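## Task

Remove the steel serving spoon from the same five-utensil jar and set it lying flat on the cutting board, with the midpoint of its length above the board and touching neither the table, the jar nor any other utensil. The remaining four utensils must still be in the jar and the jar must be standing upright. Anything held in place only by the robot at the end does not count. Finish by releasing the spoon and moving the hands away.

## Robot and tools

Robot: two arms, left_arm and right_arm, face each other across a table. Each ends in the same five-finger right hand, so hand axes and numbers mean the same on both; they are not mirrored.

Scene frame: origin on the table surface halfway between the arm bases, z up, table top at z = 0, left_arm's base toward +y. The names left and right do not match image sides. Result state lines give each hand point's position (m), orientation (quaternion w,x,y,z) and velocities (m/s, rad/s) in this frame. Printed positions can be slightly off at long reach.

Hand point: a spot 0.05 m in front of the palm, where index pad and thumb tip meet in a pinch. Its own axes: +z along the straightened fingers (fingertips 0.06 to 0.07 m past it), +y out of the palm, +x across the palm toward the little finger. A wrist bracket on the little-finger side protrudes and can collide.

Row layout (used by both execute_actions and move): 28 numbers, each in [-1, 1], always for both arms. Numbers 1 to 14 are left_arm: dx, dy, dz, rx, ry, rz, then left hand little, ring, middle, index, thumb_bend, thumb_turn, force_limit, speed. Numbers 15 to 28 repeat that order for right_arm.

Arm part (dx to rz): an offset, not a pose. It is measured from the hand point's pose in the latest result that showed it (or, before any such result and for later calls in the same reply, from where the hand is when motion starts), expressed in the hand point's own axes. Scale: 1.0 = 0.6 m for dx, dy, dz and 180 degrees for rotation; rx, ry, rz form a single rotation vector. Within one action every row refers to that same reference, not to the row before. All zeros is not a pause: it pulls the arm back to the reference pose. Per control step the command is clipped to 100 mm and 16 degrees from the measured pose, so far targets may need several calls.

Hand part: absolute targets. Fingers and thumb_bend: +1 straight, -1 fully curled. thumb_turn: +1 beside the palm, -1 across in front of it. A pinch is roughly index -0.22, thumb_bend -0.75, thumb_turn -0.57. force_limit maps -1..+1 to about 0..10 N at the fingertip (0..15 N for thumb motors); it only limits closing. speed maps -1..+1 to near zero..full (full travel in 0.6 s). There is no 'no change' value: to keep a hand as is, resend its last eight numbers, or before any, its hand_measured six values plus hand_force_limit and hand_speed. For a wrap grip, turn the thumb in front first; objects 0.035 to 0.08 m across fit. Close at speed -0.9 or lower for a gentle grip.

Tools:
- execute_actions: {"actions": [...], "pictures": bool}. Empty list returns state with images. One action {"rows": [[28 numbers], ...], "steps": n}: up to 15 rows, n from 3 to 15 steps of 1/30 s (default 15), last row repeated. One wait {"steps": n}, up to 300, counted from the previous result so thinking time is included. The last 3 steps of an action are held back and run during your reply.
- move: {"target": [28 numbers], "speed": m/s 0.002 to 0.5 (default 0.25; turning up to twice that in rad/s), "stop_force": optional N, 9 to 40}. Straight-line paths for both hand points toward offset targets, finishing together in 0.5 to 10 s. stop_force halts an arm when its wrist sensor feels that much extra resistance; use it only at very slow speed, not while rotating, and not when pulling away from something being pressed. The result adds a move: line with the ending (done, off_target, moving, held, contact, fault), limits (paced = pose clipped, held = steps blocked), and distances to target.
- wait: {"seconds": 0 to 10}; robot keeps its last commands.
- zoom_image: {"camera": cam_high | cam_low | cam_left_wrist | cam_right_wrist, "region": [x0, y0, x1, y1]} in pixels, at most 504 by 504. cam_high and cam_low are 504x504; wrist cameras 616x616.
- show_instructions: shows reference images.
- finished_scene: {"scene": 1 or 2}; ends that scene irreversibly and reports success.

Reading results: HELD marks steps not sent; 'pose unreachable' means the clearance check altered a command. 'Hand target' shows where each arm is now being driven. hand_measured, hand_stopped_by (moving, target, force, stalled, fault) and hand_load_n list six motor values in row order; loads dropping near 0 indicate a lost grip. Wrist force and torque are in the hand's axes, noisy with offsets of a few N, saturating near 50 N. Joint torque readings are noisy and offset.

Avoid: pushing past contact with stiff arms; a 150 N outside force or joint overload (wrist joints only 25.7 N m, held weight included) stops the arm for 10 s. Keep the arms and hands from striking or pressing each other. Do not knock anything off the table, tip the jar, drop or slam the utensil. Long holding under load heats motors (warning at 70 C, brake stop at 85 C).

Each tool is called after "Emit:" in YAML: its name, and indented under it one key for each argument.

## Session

Emit:
execute_actions:
  actions: []

Scene clock: 0.00 s of 5600.00 s.
left_arm: end_effector_position=(+0.2911, +0.4773, +0.4819) hand_measured=(+1.000, +1.000, +1.000, +1.000, +1.000, +1.000) hand_load_n=(+0.0, +0.0, +0.0, +0.0, +0.0, +0.0) hand_stopped_by=(target, target, target, target, target, target) hand_force_limit=0.00 hand_speed=-0.80 end_effector_quat_wxyz=(-0.006, +0.398, +0.917, +0.002) end_effector_velocity=(+0.000, -0.000, -0.000) end_effector_angular_velocity=(-0.001, -0.000, -0.002) | right_arm: end_effector_position=(+0.1633, -0.2559, +0.4691) hand_measured=(+1.000, +1.000, +1.000, +1.000, +1.000, +1.000) hand_load_n=(+0.0, +0.0, +0.0, +0.0, +0.0, +0.0) hand_stopped_by=(target, target, target, target, target, target) hand_force_limit=0.00 hand_speed=-0.80 end_effector_quat_wxyz=(+0.004, -0.315, +0.949, +0.001) end_effector_velocity=(-0.000, -0.000, +0.000) end_effector_angular_velocity=(-0.001, -0.000, +0.003)
Joint positions: left_arm=[ 0.558 -1.754  1.359  1.977  1.575 -1.858] | right_arm=[-1.178 -1.721  1.364  1.921  1.57  -1.856]
Joint velocities: left_arm=[ 0.    -0.     0.    -0.001  0.     0.002] | right_arm=[ 0.001  0.    -0.     0.     0.001 -0.002]
Joint torques (N m, as the arm reports them, + toward a larger angle): no reading
Motor temperatures (°C, as the motors report them): left_arm=[31 30 30 39 35 42] | right_arm=[33 29 30 40 36 38]
Wrist force (N, on the end effector, along its own x y z axes, offset not removed): no reading
Wrist torque (N m, same axes, about the end effector's origin, offset not removed): no reading
Hand target (left_arm): +0.291, +0.477, +0.482; -0.006, +0.398, +0.917, +0.002
Hand target (right_arm): +0.163, -0.256, +0.469; +0.004, -0.315, +0.949, +0.001

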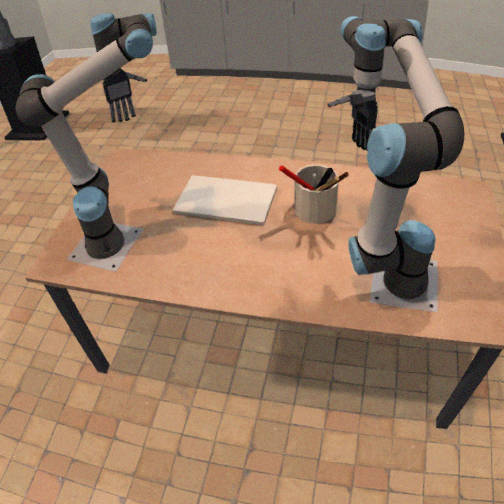

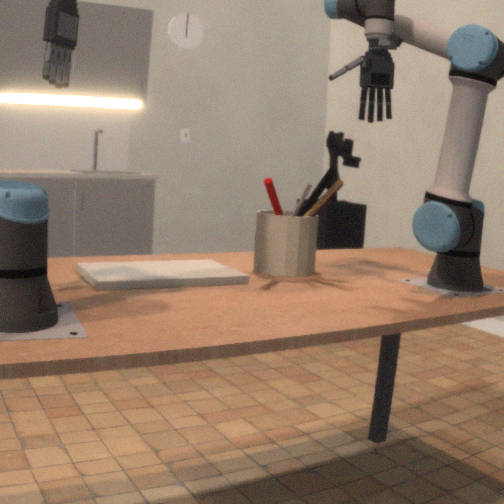

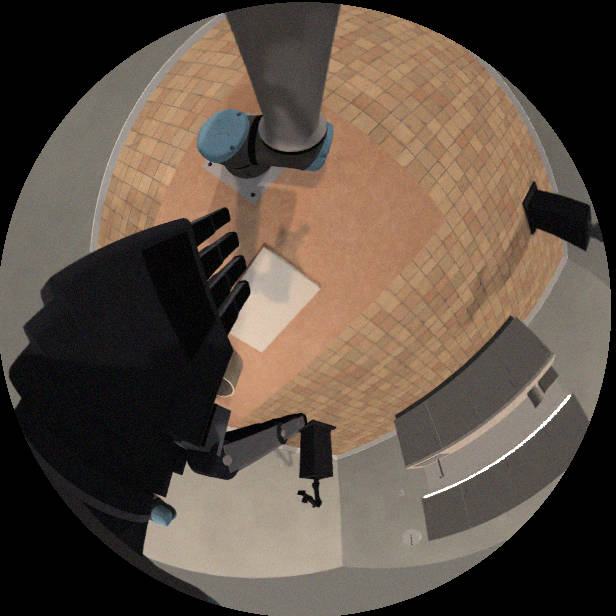

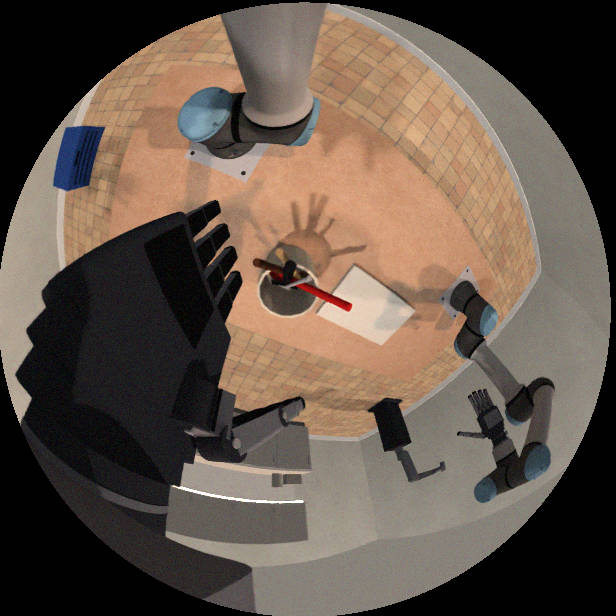

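Emit:
zoom_image:
  camera: "cam_right_wrist"
  region: [220,220,380,340]

Emit:
zoom_image:
  camera: "cam_low"
  region: [230,160,370,290]

Emit:
zoom_image:
  camera: "cam_high"
  region: [250,140,380,240]

Region (220, 220, 380, 340) of cam_right_wrist's 616x616 image, scaled by 3.150, with more detail than that image has; it fills the top 378 rows of this view, and the rest is white.

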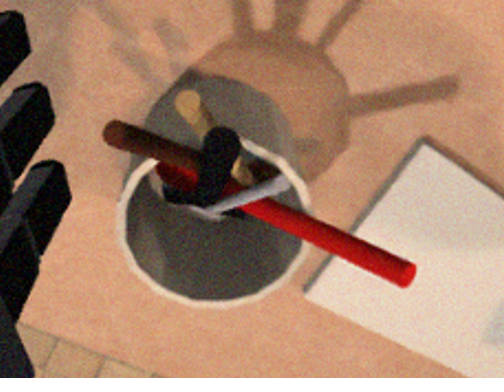

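Region (230, 160, 370, 290) of cam_low's 504x504 image, scaled by 3.600, with more detail than that image has; it fills the top 468 rows of this view, and the rest is white.

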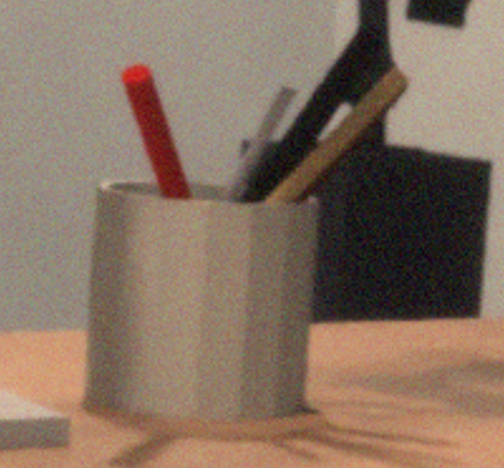

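Region (250, 140, 380, 240) of cam_high's 504x504 image, scaled by 3.877, with more detail than that image has; it fills the top 388 rows of this view, and the rest is white.

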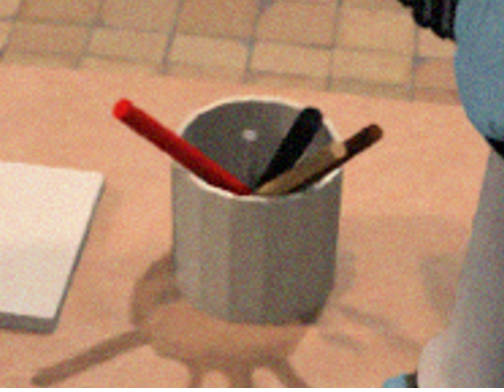

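Emit:
move:
  target: [0,0,0,0,0,0,1,1,1,1,1,1,0,-0.8,-0.172,0.155,0.18,0,0,0,-1,-1,-1,0.3,-0.1,-0.57,0.5,-0.3]
  speed: 0.2

Emit:
zoom_image:
  camera: "cam_right_wrist"
  region: [150,150,450,450]

Scene clock: 3.30 s of 5600.00 s.
left_arm: end_effector_position=(+0.2911, +0.4773, +0.4819) hand_measured=(+1.000, +1.000, +1.000, +1.000, +1.000, +1.000) hand_load_n=(+0.0, +0.0, +0.0, +0.0, +0.0, +0.0) hand_stopped_by=(target, target, target, target, target, target) hand_force_limit=0.00 hand_speed=-0.80 end_effector_quat_wxyz=(-0.006, +0.398, +0.917, +0.002) end_effector_velocity=(+0.000, +0.000, +0.000) end_effector_angular_velocity=(+0.001, -0.000, +0.000) | right_arm: end_effector_position=(+0.1909, -0.1190, +0.3620) hand_measured=(-1.000, -1.000, -1.000, +0.300, -0.100, -0.570) hand_load_n=(+0.0, +0.0, +0.0, +0.0, +0.0, +0.0) hand_stopped_by=(target, target, target, target, target, target) hand_force_limit=0.50 hand_speed=-0.30 end_effector_quat_wxyz=(+0.004, -0.315, +0.949, +0.001) end_effector_velocity=(+0.001, -0.000, -0.000) end_effector_angular_velocity=(-0.000, -0.001, -0.004)
Joint positions: left_arm=[ 0.558 -1.754  1.359  1.977  1.575 -1.858] | right_arm=[-0.804 -1.432  1.357  1.638  1.573 -1.482]
Joint velocities: left_arm=[-0.     0.    -0.     0.001 -0.001 -0.001] | right_arm=[-0.002  0.    -0.    -0.     0.001  0.002]
Joint torques (N m, as the arm reports them, + toward a larger angle): left_arm=[ -0.95  -8.9  -19.89   2.04   0.03   0.09] | right_arm=[ 14.64 -13.8  -28.49  -0.04   1.87   2.19]
Motor temperatures (°C, as the motors report them): left_arm=[31 30 30 39 35 42] | right_arm=[33 29 30 40 36 38]
Wrist force (N, on the end effector, along its own x y z axes, offset not removed): left_arm=[0.4 -1.3 0.7] | right_arm=[1.3 1.9 2.3]
Wrist torque (N m, same axes, about the end effector's origin, offset not removed): left_arm=[-0.29 -0.31 0.05] | right_arm=[0.31 -0.53 0.03]
Hand target (left_arm): +0.291, +0.477, +0.482; -0.006, +0.398, +0.917, +0.002
Hand target (right_arm): +0.191, -0.119, +0.362; +0.004, -0.315, +0.949, +0.001
Off the commanded pose (left_arm): 0.000 m, 0 deg.
Off the commanded pose (right_arm): 0.000 m, 0 deg.
Kept back: nothing.
move: done

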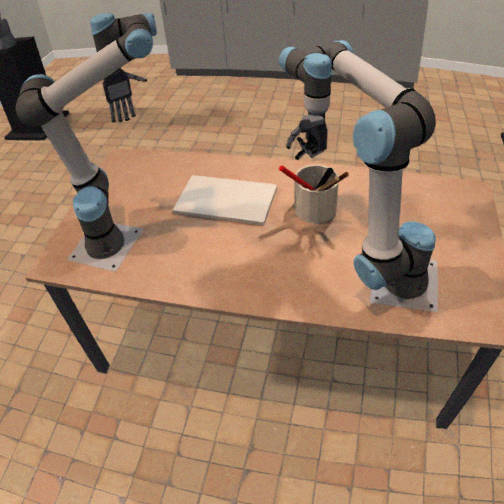

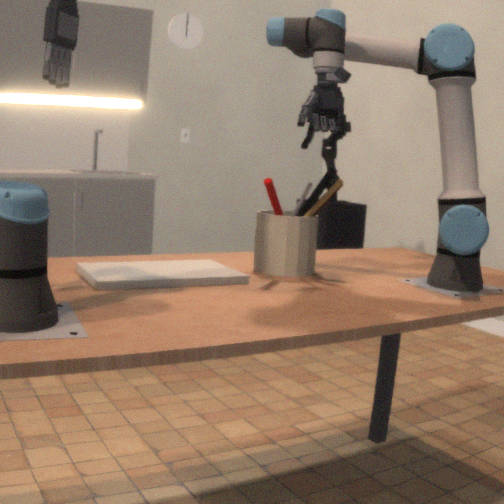

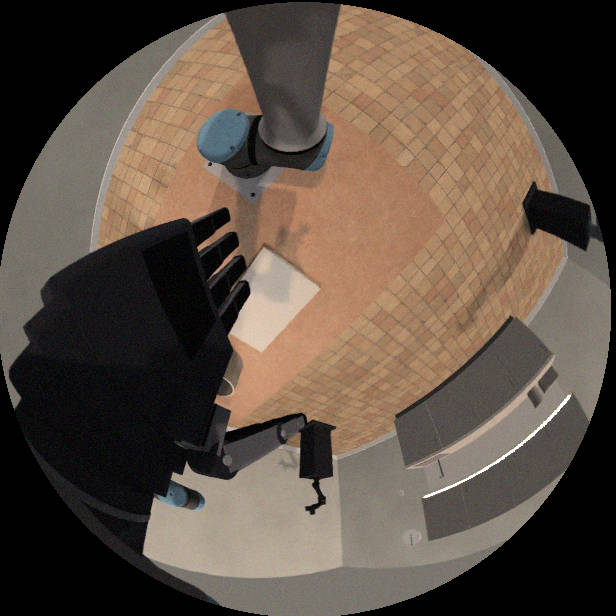

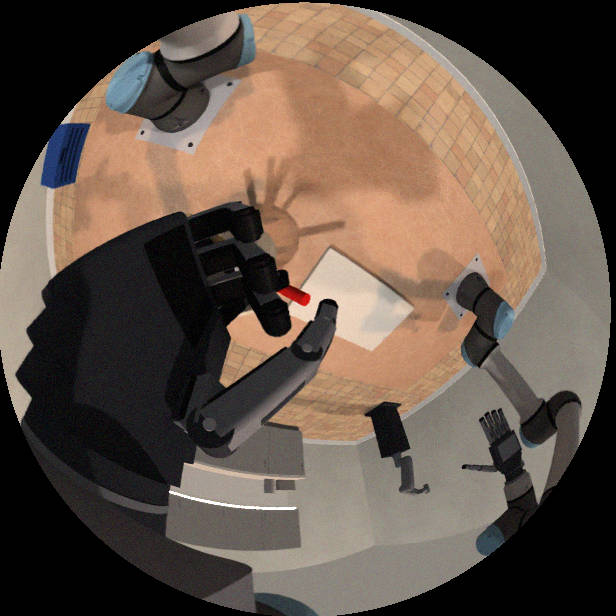

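Region (150, 150, 450, 450) of cam_right_wrist's 616x616 image, scaled by 1.680, with more detail than that image has.

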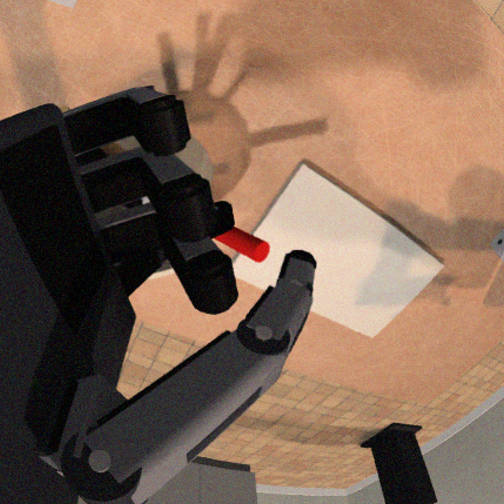

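Emit:
move:
  target: [0,0,0,0,0,0,1,1,1,1,1,1,0,-0.8,0,-0.12,0.05,0,0,0,-1,-1,-1,0.3,-0.1,-0.57,0.5,-0.3]
  speed: 0.15

Emit:
zoom_image:
  camera: "cam_right_wrist"
  region: [200,150,500,450]

Scene clock: 4.70 s of 5600.00 s.
left_arm: end_effector_position=(+0.2911, +0.4773, +0.4819) hand_measured=(+1.000, +1.000, +1.000, +1.000, +1.000, +1.000) hand_load_n=(+0.0, +0.0, +0.0, +0.0, +0.0, +0.0) hand_stopped_by=(target, target, target, target, target, target) hand_force_limit=0.00 hand_speed=-0.80 end_effector_quat_wxyz=(-0.006, +0.398, +0.917, +0.002) end_effector_velocity=(+0.000, -0.001, -0.001) end_effector_angular_velocity=(+0.002, +0.000, +0.001) | right_arm: end_effector_position=(+0.2339, -0.1763, +0.3320) hand_measured=(-1.000, -1.000, -1.000, +0.300, -0.100, -0.570) hand_load_n=(+0.0, +0.0, +0.0, +0.0, +0.0, +0.0) hand_stopped_by=(target, target, target, target, target, target) hand_force_limit=0.50 hand_speed=-0.30 end_effector_quat_wxyz=(+0.004, -0.315, +0.949, +0.000) end_effector_velocity=(+0.002, -0.002, -0.001) end_effector_angular_velocity=(+0.002, +0.001, -0.000)
Joint positions: left_arm=[ 0.558 -1.754  1.359  1.977  1.575 -1.858] | right_arm=[-1.017 -1.498  1.507  1.554  1.571 -1.695]
Joint velocities: left_arm=[-0.001  0.002  0.001 -0.001 -0.001 -0.001] | right_arm=[-0.01  -0.002  0.004 -0.003 -0.003 -0.009]
Joint torques (N m, as the arm reports them, + toward a larger angle): left_arm=[ -1.55  -8.71 -20.51   2.01   0.1    0.19] | right_arm=[-13.62 -29.74  -7.49   0.12  -1.8   -2.23]
Motor temperatures (°C, as the motors report them): left_arm=[31 30 30 39 35 42] | right_arm=[33 29 30 40 36 38]
Wrist force (N, on the end effector, along its own x y z axes, offset not removed): left_arm=[0.7 -0.6 1.2] | right_arm=[-0.5 1.8 2.9]
Wrist torque (N m, same axes, about the end effector's origin, offset not removed): left_arm=[-0.20 -0.39 0.09] | right_arm=[0.26 -0.15 0.04]
Hand target (left_arm): +0.291, +0.477, +0.482; -0.006, +0.398, +0.917, +0.002
Hand target (right_arm): +0.234, -0.177, +0.332; +0.004, -0.315, +0.949, +0.001
Off the commanded pose (left_arm): 0.000 m, 0 deg.
Off the commanded pose (right_arm): 0.000 m, 0 deg.
Kept back: nothing.
move: done

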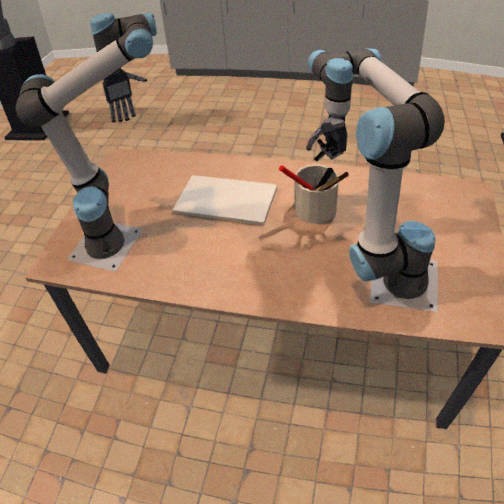

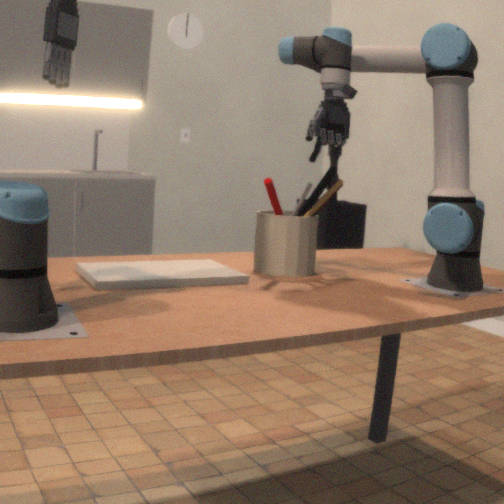

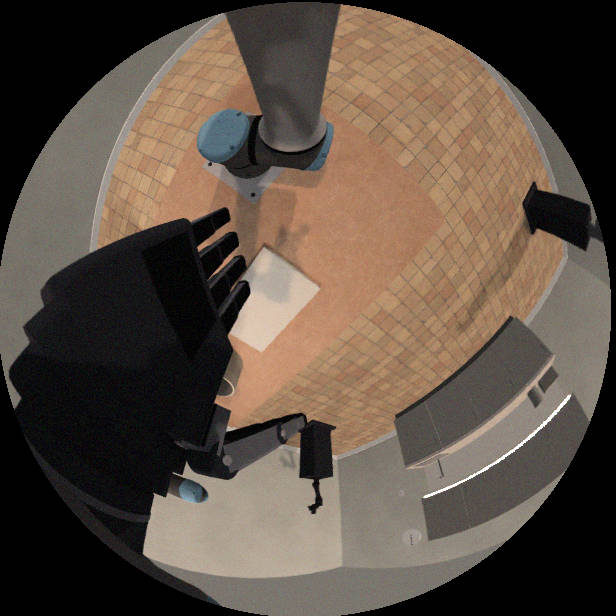

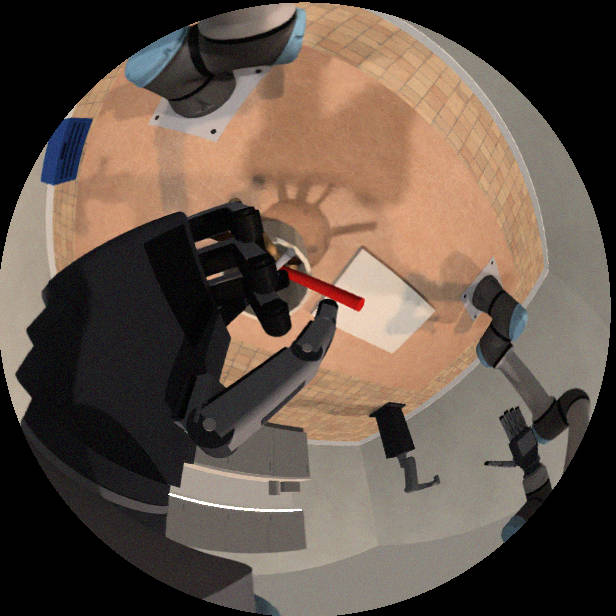

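Region (200, 150, 500, 450) of cam_right_wrist's 616x616 image, scaled by 1.680, with more detail than that image has.

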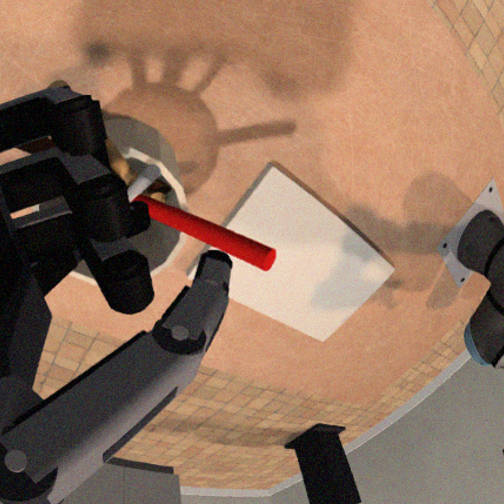

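Emit:
move:
  target: [0,0,0,0,0,0,1,1,1,1,1,1,0,-0.8,0,-0.05,0.07,0,0,0,-1,-1,-1,0.3,-0.1,-0.57,0.5,-0.3]
  speed: 0.1

Emit:
zoom_image:
  camera: "cam_right_wrist"
  region: [200,150,450,400]

Emit:
zoom_image:
  camera: "cam_high"
  region: [250,110,400,240]

Emit:
zoom_image:
  camera: "cam_low"
  region: [220,100,390,290]

Scene clock: 6.13 s of 5600.00 s.
left_arm: end_effector_position=(+0.2911, +0.4773, +0.4819) hand_measured=(+1.000, +1.000, +1.000, +1.000, +1.000, +1.000) hand_load_n=(+0.0, +0.0, +0.0, +0.0, +0.0, +0.0) hand_stopped_by=(target, target, target, target, target, target) hand_force_limit=0.00 hand_speed=-0.80 end_effector_quat_wxyz=(-0.006, +0.398, +0.917, +0.002) end_effector_velocity=(-0.000, +0.000, +0.000) end_effector_angular_velocity=(-0.002, +0.000, +0.001) | right_arm: end_effector_position=(+0.2519, -0.2000, +0.2903) hand_measured=(-1.000, -1.000, -1.000, +0.300, -0.100, -0.570) hand_load_n=(+0.0, +0.0, +0.0, +0.0, +0.0, +0.0) hand_stopped_by=(target, target, target, target, target, target) hand_force_limit=0.50 hand_speed=-0.30 end_effector_quat_wxyz=(+0.004, -0.315, +0.949, +0.000) end_effector_velocity=(+0.001, -0.001, -0.002) end_effector_angular_velocity=(+0.001, +0.000, +0.001)
Joint positions: left_arm=[ 0.558 -1.754  1.359  1.977  1.575 -1.858] | right_arm=[-1.109 -1.508  1.624  1.447  1.571 -1.787]
Joint velocities: left_arm=[ 0.001 -0.001  0.    -0.     0.001  0.   ] | right_arm=[-0.004 -0.     0.006 -0.006 -0.001 -0.006]
Joint torques (N m, as the arm reports them, + toward a larger angle): left_arm=[ -1.57  -8.98 -19.71   2.01   0.02  -0.02] | right_arm=[-10.88 -29.94  -8.38  -0.18  -1.57  -1.72]
Motor temperatures (°C, as the motors report them): left_arm=[31 30 30 39 35 42] | right_arm=[33 29 30 40 36 38]
Wrist force (N, on the end effector, along its own x y z axes, offset not removed): left_arm=[0.0 -0.4 1.8] | right_arm=[3.4 1.9 1.2]
Wrist torque (N m, same axes, about the end effector's origin, offset not removed): left_arm=[-0.15 -0.25 0.12] | right_arm=[0.40 -0.73 0.17]
Hand target (left_arm): +0.291, +0.477, +0.482; -0.006, +0.398, +0.917, +0.002
Hand target (right_arm): +0.252, -0.200, +0.290; +0.004, -0.315, +0.949, +0.000
Off the commanded pose (left_arm): 0.000 m, 0 deg.
Off the commanded pose (right_arm): 0.000 m, 0 deg.
Kept back: nothing.
move: done

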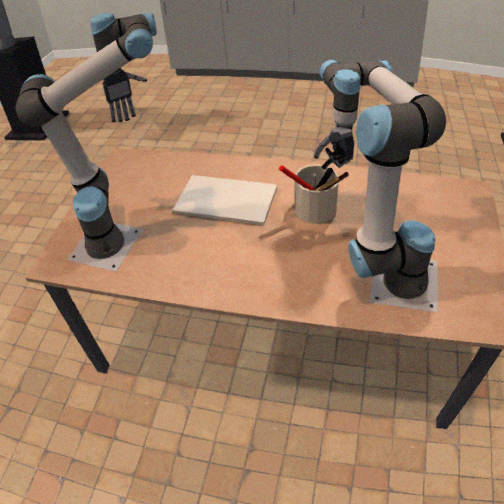

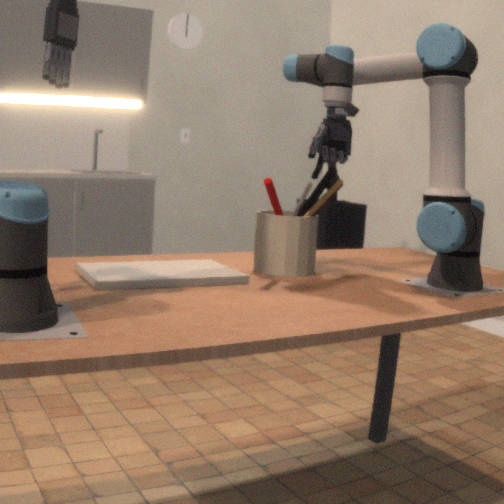

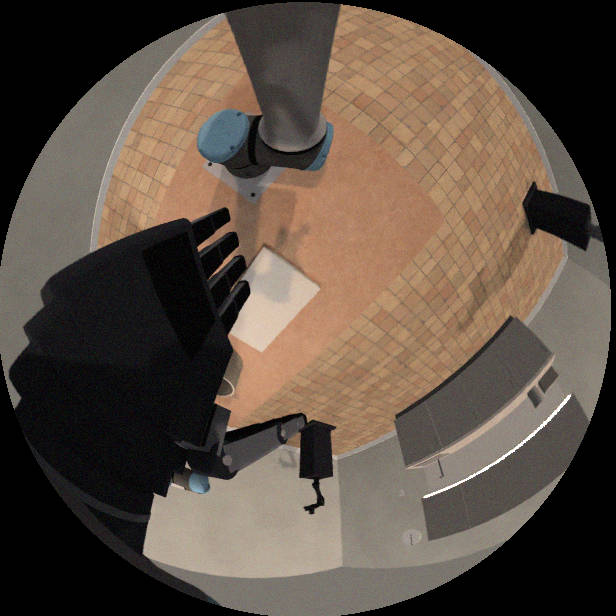

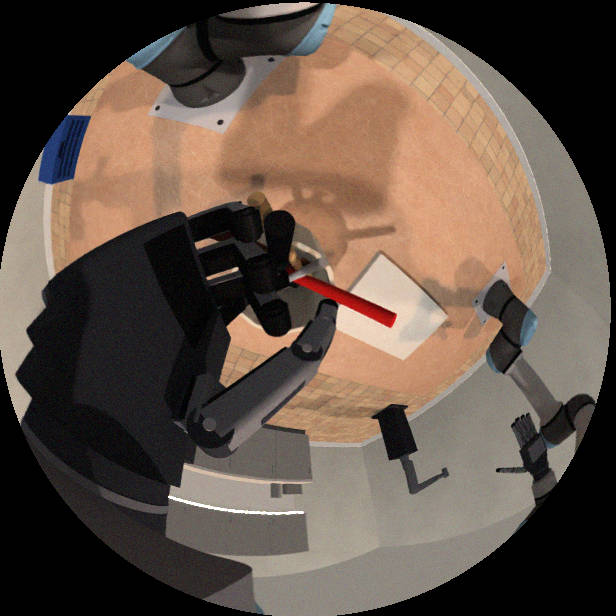

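Region (200, 150, 450, 400) of cam_right_wrist's 616x616 image, scaled by 2.016, with more detail than that image has.

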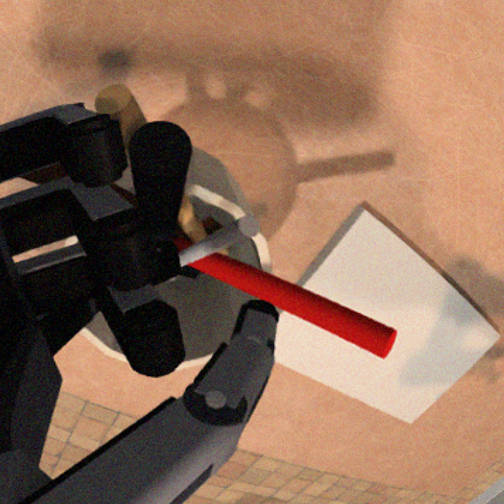

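Region (250, 110, 400, 240) of cam_high's 504x504 image, scaled by 3.360, with more detail than that image has; it fills the top 437 rows of this view, and the rest is white.

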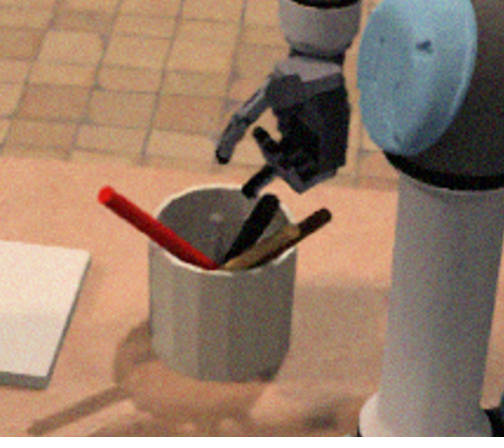

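Region (220, 100, 390, 290) of cam_low's 504x504 image, scaled by 2.653, with more detail than that image has; it fills the left 451 columns of this view, and the rest is white.

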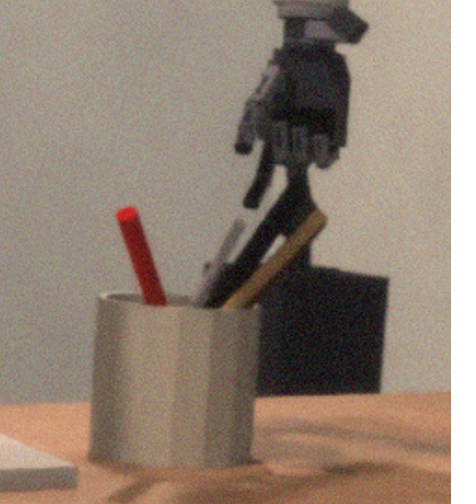

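Emit:
move:
  target: [0,0,0,0,0,0,1,1,1,1,1,1,0,-0.8,0.06,0.02,0.03,0,0,0,-1,-1,-1,0.3,-0.1,-0.57,0.5,-0.3]
  speed: 0.06

Emit:
zoom_image:
  camera: "cam_right_wrist"
  region: [200,150,450,400]

Emit:
zoom_image:
  camera: "cam_high"
  region: [250,110,400,240]

Emit:
zoom_image:
  camera: "cam_low"
  region: [220,100,390,290]

Scene clock: 7.53 s of 5600.00 s.
left_arm: end_effector_position=(+0.2911, +0.4773, +0.4819) hand_measured=(+1.000, +1.000, +1.000, +1.000, +1.000, +1.000) hand_load_n=(+0.0, +0.0, +0.0, +0.0, +0.0, +0.0) hand_stopped_by=(target, target, target, target, target, target) hand_force_limit=0.00 hand_speed=-0.80 end_effector_quat_wxyz=(-0.006, +0.398, +0.917, +0.002) end_effector_velocity=(+0.000, -0.000, +0.000) end_effector_angular_velocity=(-0.002, -0.001, +0.000) | right_arm: end_effector_position=(+0.2163, -0.2119, +0.2722) hand_measured=(-1.000, -1.000, -1.000, +0.300, -0.100, -0.570) hand_load_n=(+0.0, -2.5, +0.0, -2.0, +0.0, +0.0) hand_stopped_by=(target, target, target, target, target, target) hand_force_limit=0.50 hand_speed=-0.30 end_effector_quat_wxyz=(+0.004, -0.315, +0.949, +0.000) end_effector_velocity=(-0.002, -0.001, -0.001) end_effector_angular_velocity=(+0.000, -0.000, -0.000)
Joint positions: left_arm=[ 0.558 -1.754  1.359  1.977  1.575 -1.858] | right_arm=[-1.095 -1.585  1.75   1.399  1.571 -1.772]
Joint velocities: left_arm=[-0.001 -0.001 -0.001 -0.001 -0.    -0.001] | right_arm=[ 0.001 -0.005  0.009 -0.004 -0.     0.001]
Joint torques (N m, as the arm reports them, + toward a larger angle): left_arm=[ -1.44  -9.26 -19.88   2.08   0.1    0.06] | right_arm=[ 14.19 -24.5   -3.05  -0.71  -0.62   2.23]
Motor temperatures (°C, as the motors report them): left_arm=[31 30 30 39 35 42] | right_arm=[33 29 30 40 36 38]
Wrist force (N, on the end effector, along its own x y z axes, offset not removed): left_arm=[0.0 -1.0 1.2] | right_arm=[-0.4 2.0 -10.8]
Wrist torque (N m, same axes, about the end effector's origin, offset not removed): left_arm=[-0.24 -0.30 0.01] | right_arm=[0.81 -0.36 0.05]
Hand target (left_arm): +0.291, +0.477, +0.482; -0.006, +0.398, +0.917, +0.002
Hand target (right_arm): +0.216, -0.212, +0.272; +0.004, -0.315, +0.949, +0.000
Off the commanded pose (left_arm): 0.000 m, 0 deg.
Off the commanded pose (right_arm): 0.000 m, 0 deg.
Kept back: nothing.
move: done

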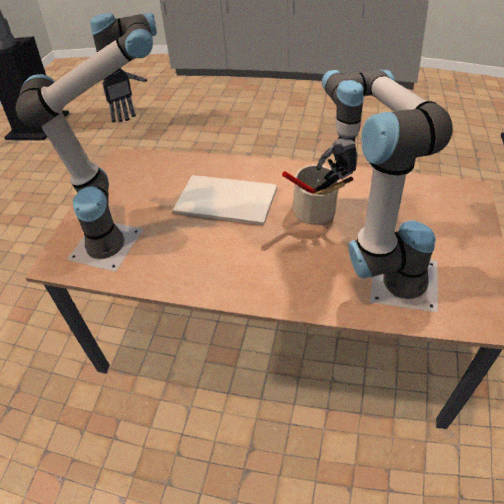

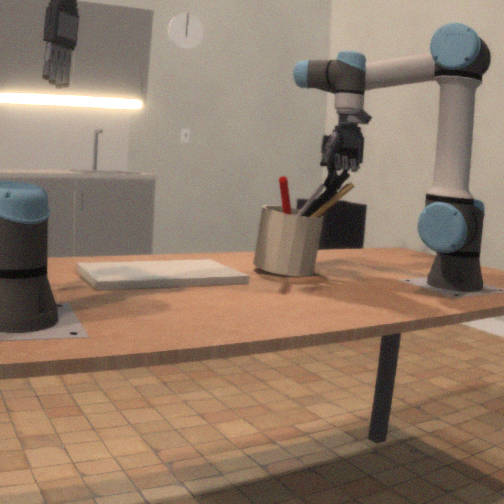

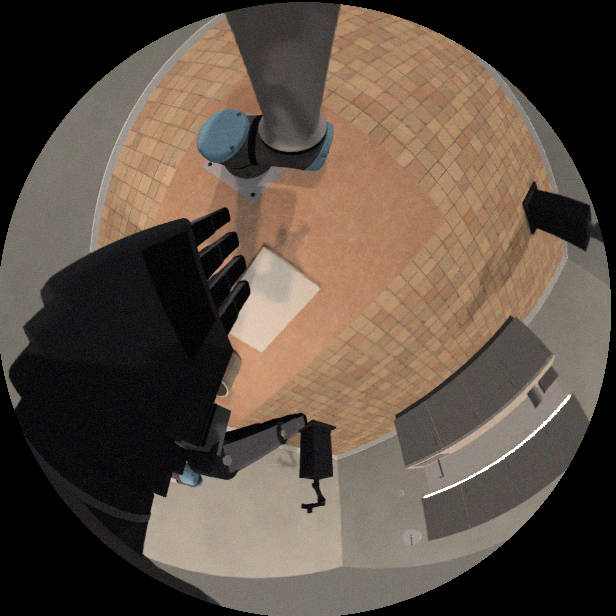

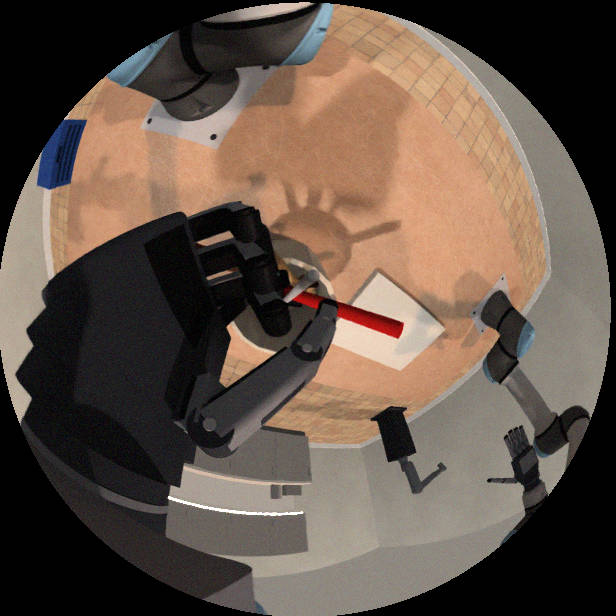

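Region (200, 150, 450, 400) of cam_right_wrist's 616x616 image, scaled by 2.016, with more detail than that image has.

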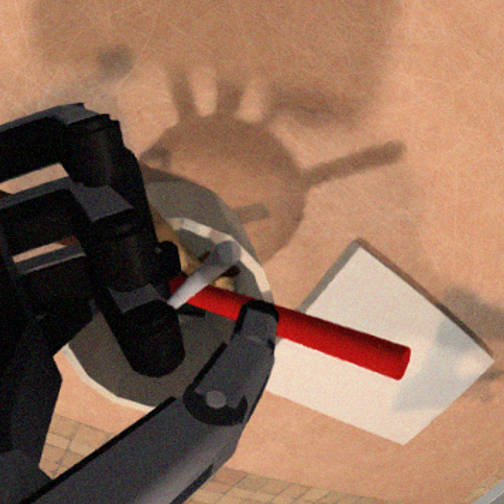

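Region (250, 110, 400, 240) of cam_high's 504x504 image, scaled by 3.360, with more detail than that image has; it fills the top 437 rows of this view, and the rest is white.

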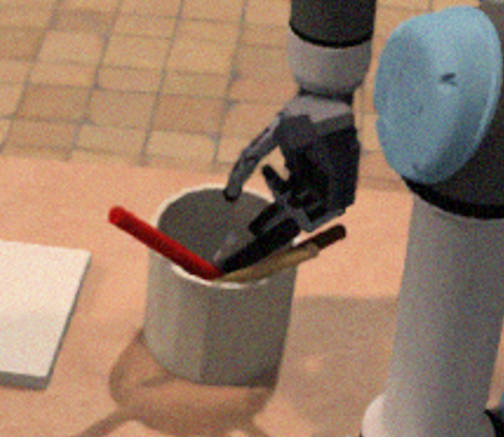

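Region (220, 100, 390, 290) of cam_low's 504x504 image, scaled by 2.653, with more detail than that image has; it fills the left 451 columns of this view, and the rest is white.

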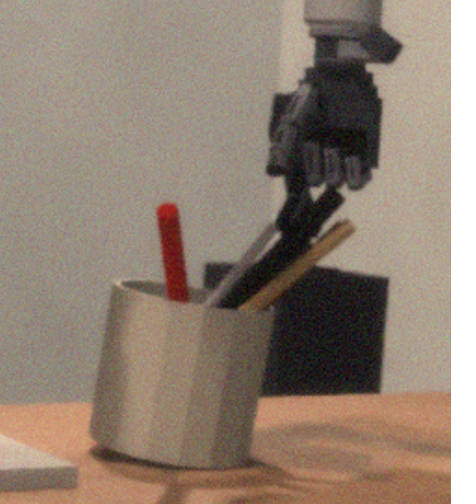

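Curled fingers press the black turner, tipping the jar. Back up.

Emit:
move:
  target: [0,0,0,0,0,0,1,1,1,1,1,1,0,-0.8,0,0,-0.07,0,0,0,-1,-1,-1,0.3,-0.1,-0.57,0.5,-0.3]
  speed: 0.03

Emit:
zoom_image:
  camera: "cam_right_wrist"
  region: [200,150,450,400]

Emit:
zoom_image:
  camera: "cam_high"
  region: [250,110,400,240]

Emit:
zoom_image:
  camera: "cam_low"
  region: [220,100,390,290]

Scene clock: 9.57 s of 5600.00 s.
left_arm: end_effector_position=(+0.2911, +0.4773, +0.4819) hand_measured=(+1.000, +1.000, +1.000, +1.000, +1.000, +1.000) hand_load_n=(+0.0, +0.0, +0.0, +0.0, +0.0, +0.0) hand_stopped_by=(target, target, target, target, target, target) hand_force_limit=0.00 hand_speed=-0.80 end_effector_quat_wxyz=(-0.006, +0.398, +0.917, +0.002) end_effector_velocity=(-0.000, -0.000, +0.000) end_effector_angular_velocity=(-0.001, -0.001, -0.000) | right_arm: end_effector_position=(+0.2161, -0.2120, +0.3139) hand_measured=(-1.000, -1.000, -1.000, +0.300, -0.100, -0.570) hand_load_n=(+0.0, +0.0, +0.0, +0.0, +0.0, +0.0) hand_stopped_by=(target, target, target, target, target, target) hand_force_limit=0.50 hand_speed=-0.30 end_effector_quat_wxyz=(+0.004, -0.315, +0.949, +0.000) end_effector_velocity=(-0.000, +0.000, +0.003) end_effector_angular_velocity=(+0.000, -0.000, -0.000)
Joint positions: left_arm=[ 0.558 -1.754  1.359  1.977  1.575 -1.858] | right_arm=[-1.095 -1.597  1.654  1.506  1.571 -1.773]
Joint velocities: left_arm=[-0.001 -0.001  0.    -0.001 -0.    -0.001] | right_arm=[ 0.001 -0.    -0.006  0.006 -0.     0.001]
Joint torques (N m, as the arm reports them, + toward a larger angle): left_arm=[ -0.97  -9.35 -20.07   2.13   0.12   0.05] | right_arm=[-13.04 -26.94 -29.38   5.2    1.87  -2.23]
Motor temperatures (°C, as the motors report them): left_arm=[31 30 30 39 35 42] | right_arm=[33 29 30 40 36 38]
Wrist force (N, on the end effector, along its own x y z axes, offset not removed): left_arm=[-0.5 -1.5 0.4] | right_arm=[0.5 1.3 1.4]
Wrist torque (N m, same axes, about the end effector's origin, offset not removed): left_arm=[-0.16 -0.25 0.05] | right_arm=[0.34 -0.37 0.09]
Hand target (left_arm): +0.291, +0.477, +0.482; -0.006, +0.398, +0.917, +0.002
Hand target (right_arm): +0.216, -0.212, +0.314; +0.004, -0.315, +0.949, +0.000
Off the commanded pose (left_arm): 0.000 m, 0 deg.
Off the commanded pose (right_arm): 0.000 m, 0 deg.
Kept back: nothing.
move: done

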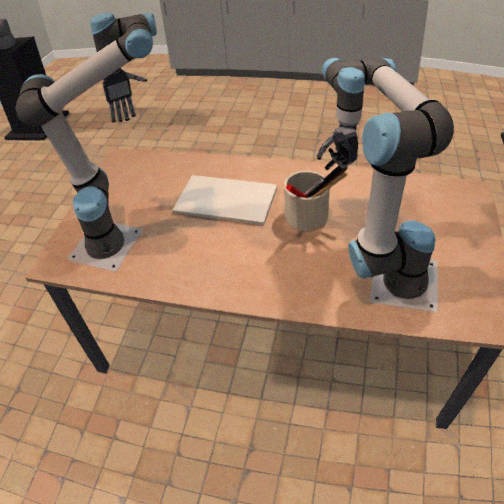

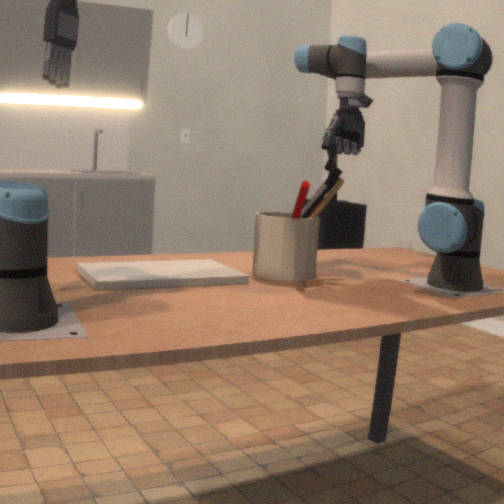

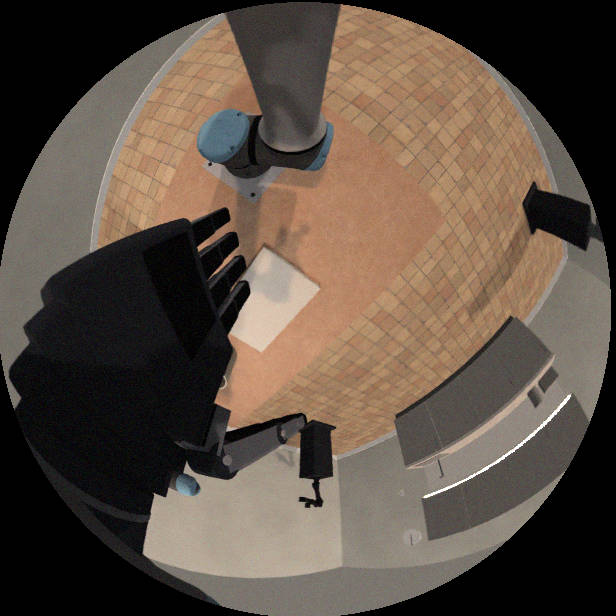

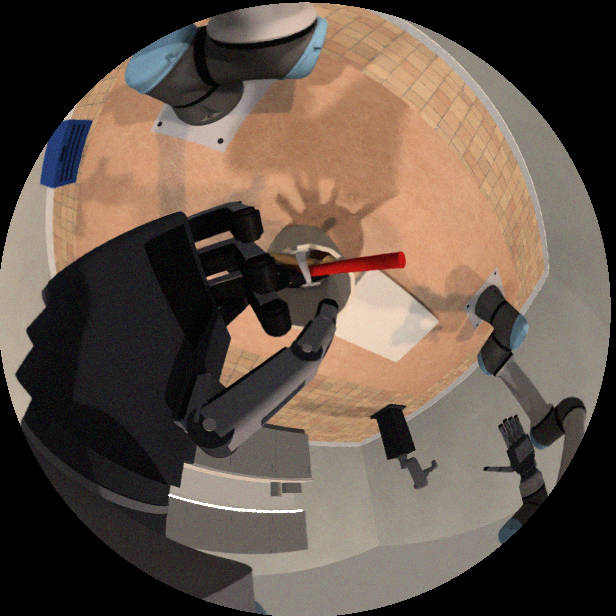

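Region (200, 150, 450, 400) of cam_right_wrist's 616x616 image, scaled by 2.016, with more detail than that image has.

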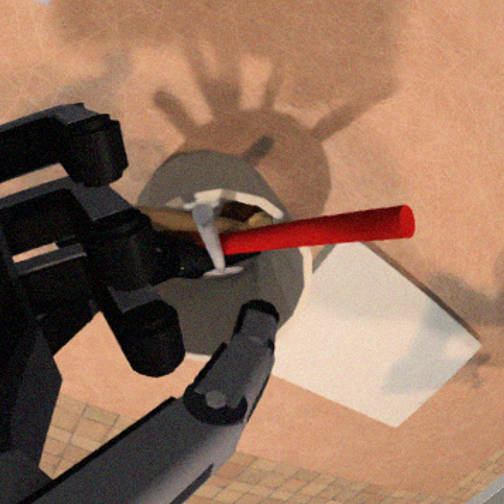

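Region (250, 110, 400, 240) of cam_high's 504x504 image, scaled by 3.360, with more detail than that image has; it fills the top 437 rows of this view, and the rest is white.

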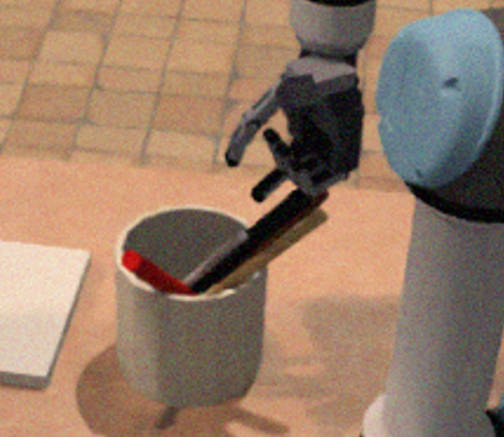

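Region (220, 100, 390, 290) of cam_low's 504x504 image, scaled by 2.653, with more detail than that image has; it fills the left 451 columns of this view, and the rest is white.

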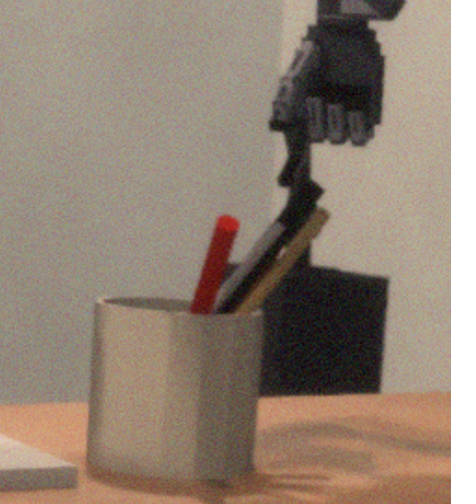

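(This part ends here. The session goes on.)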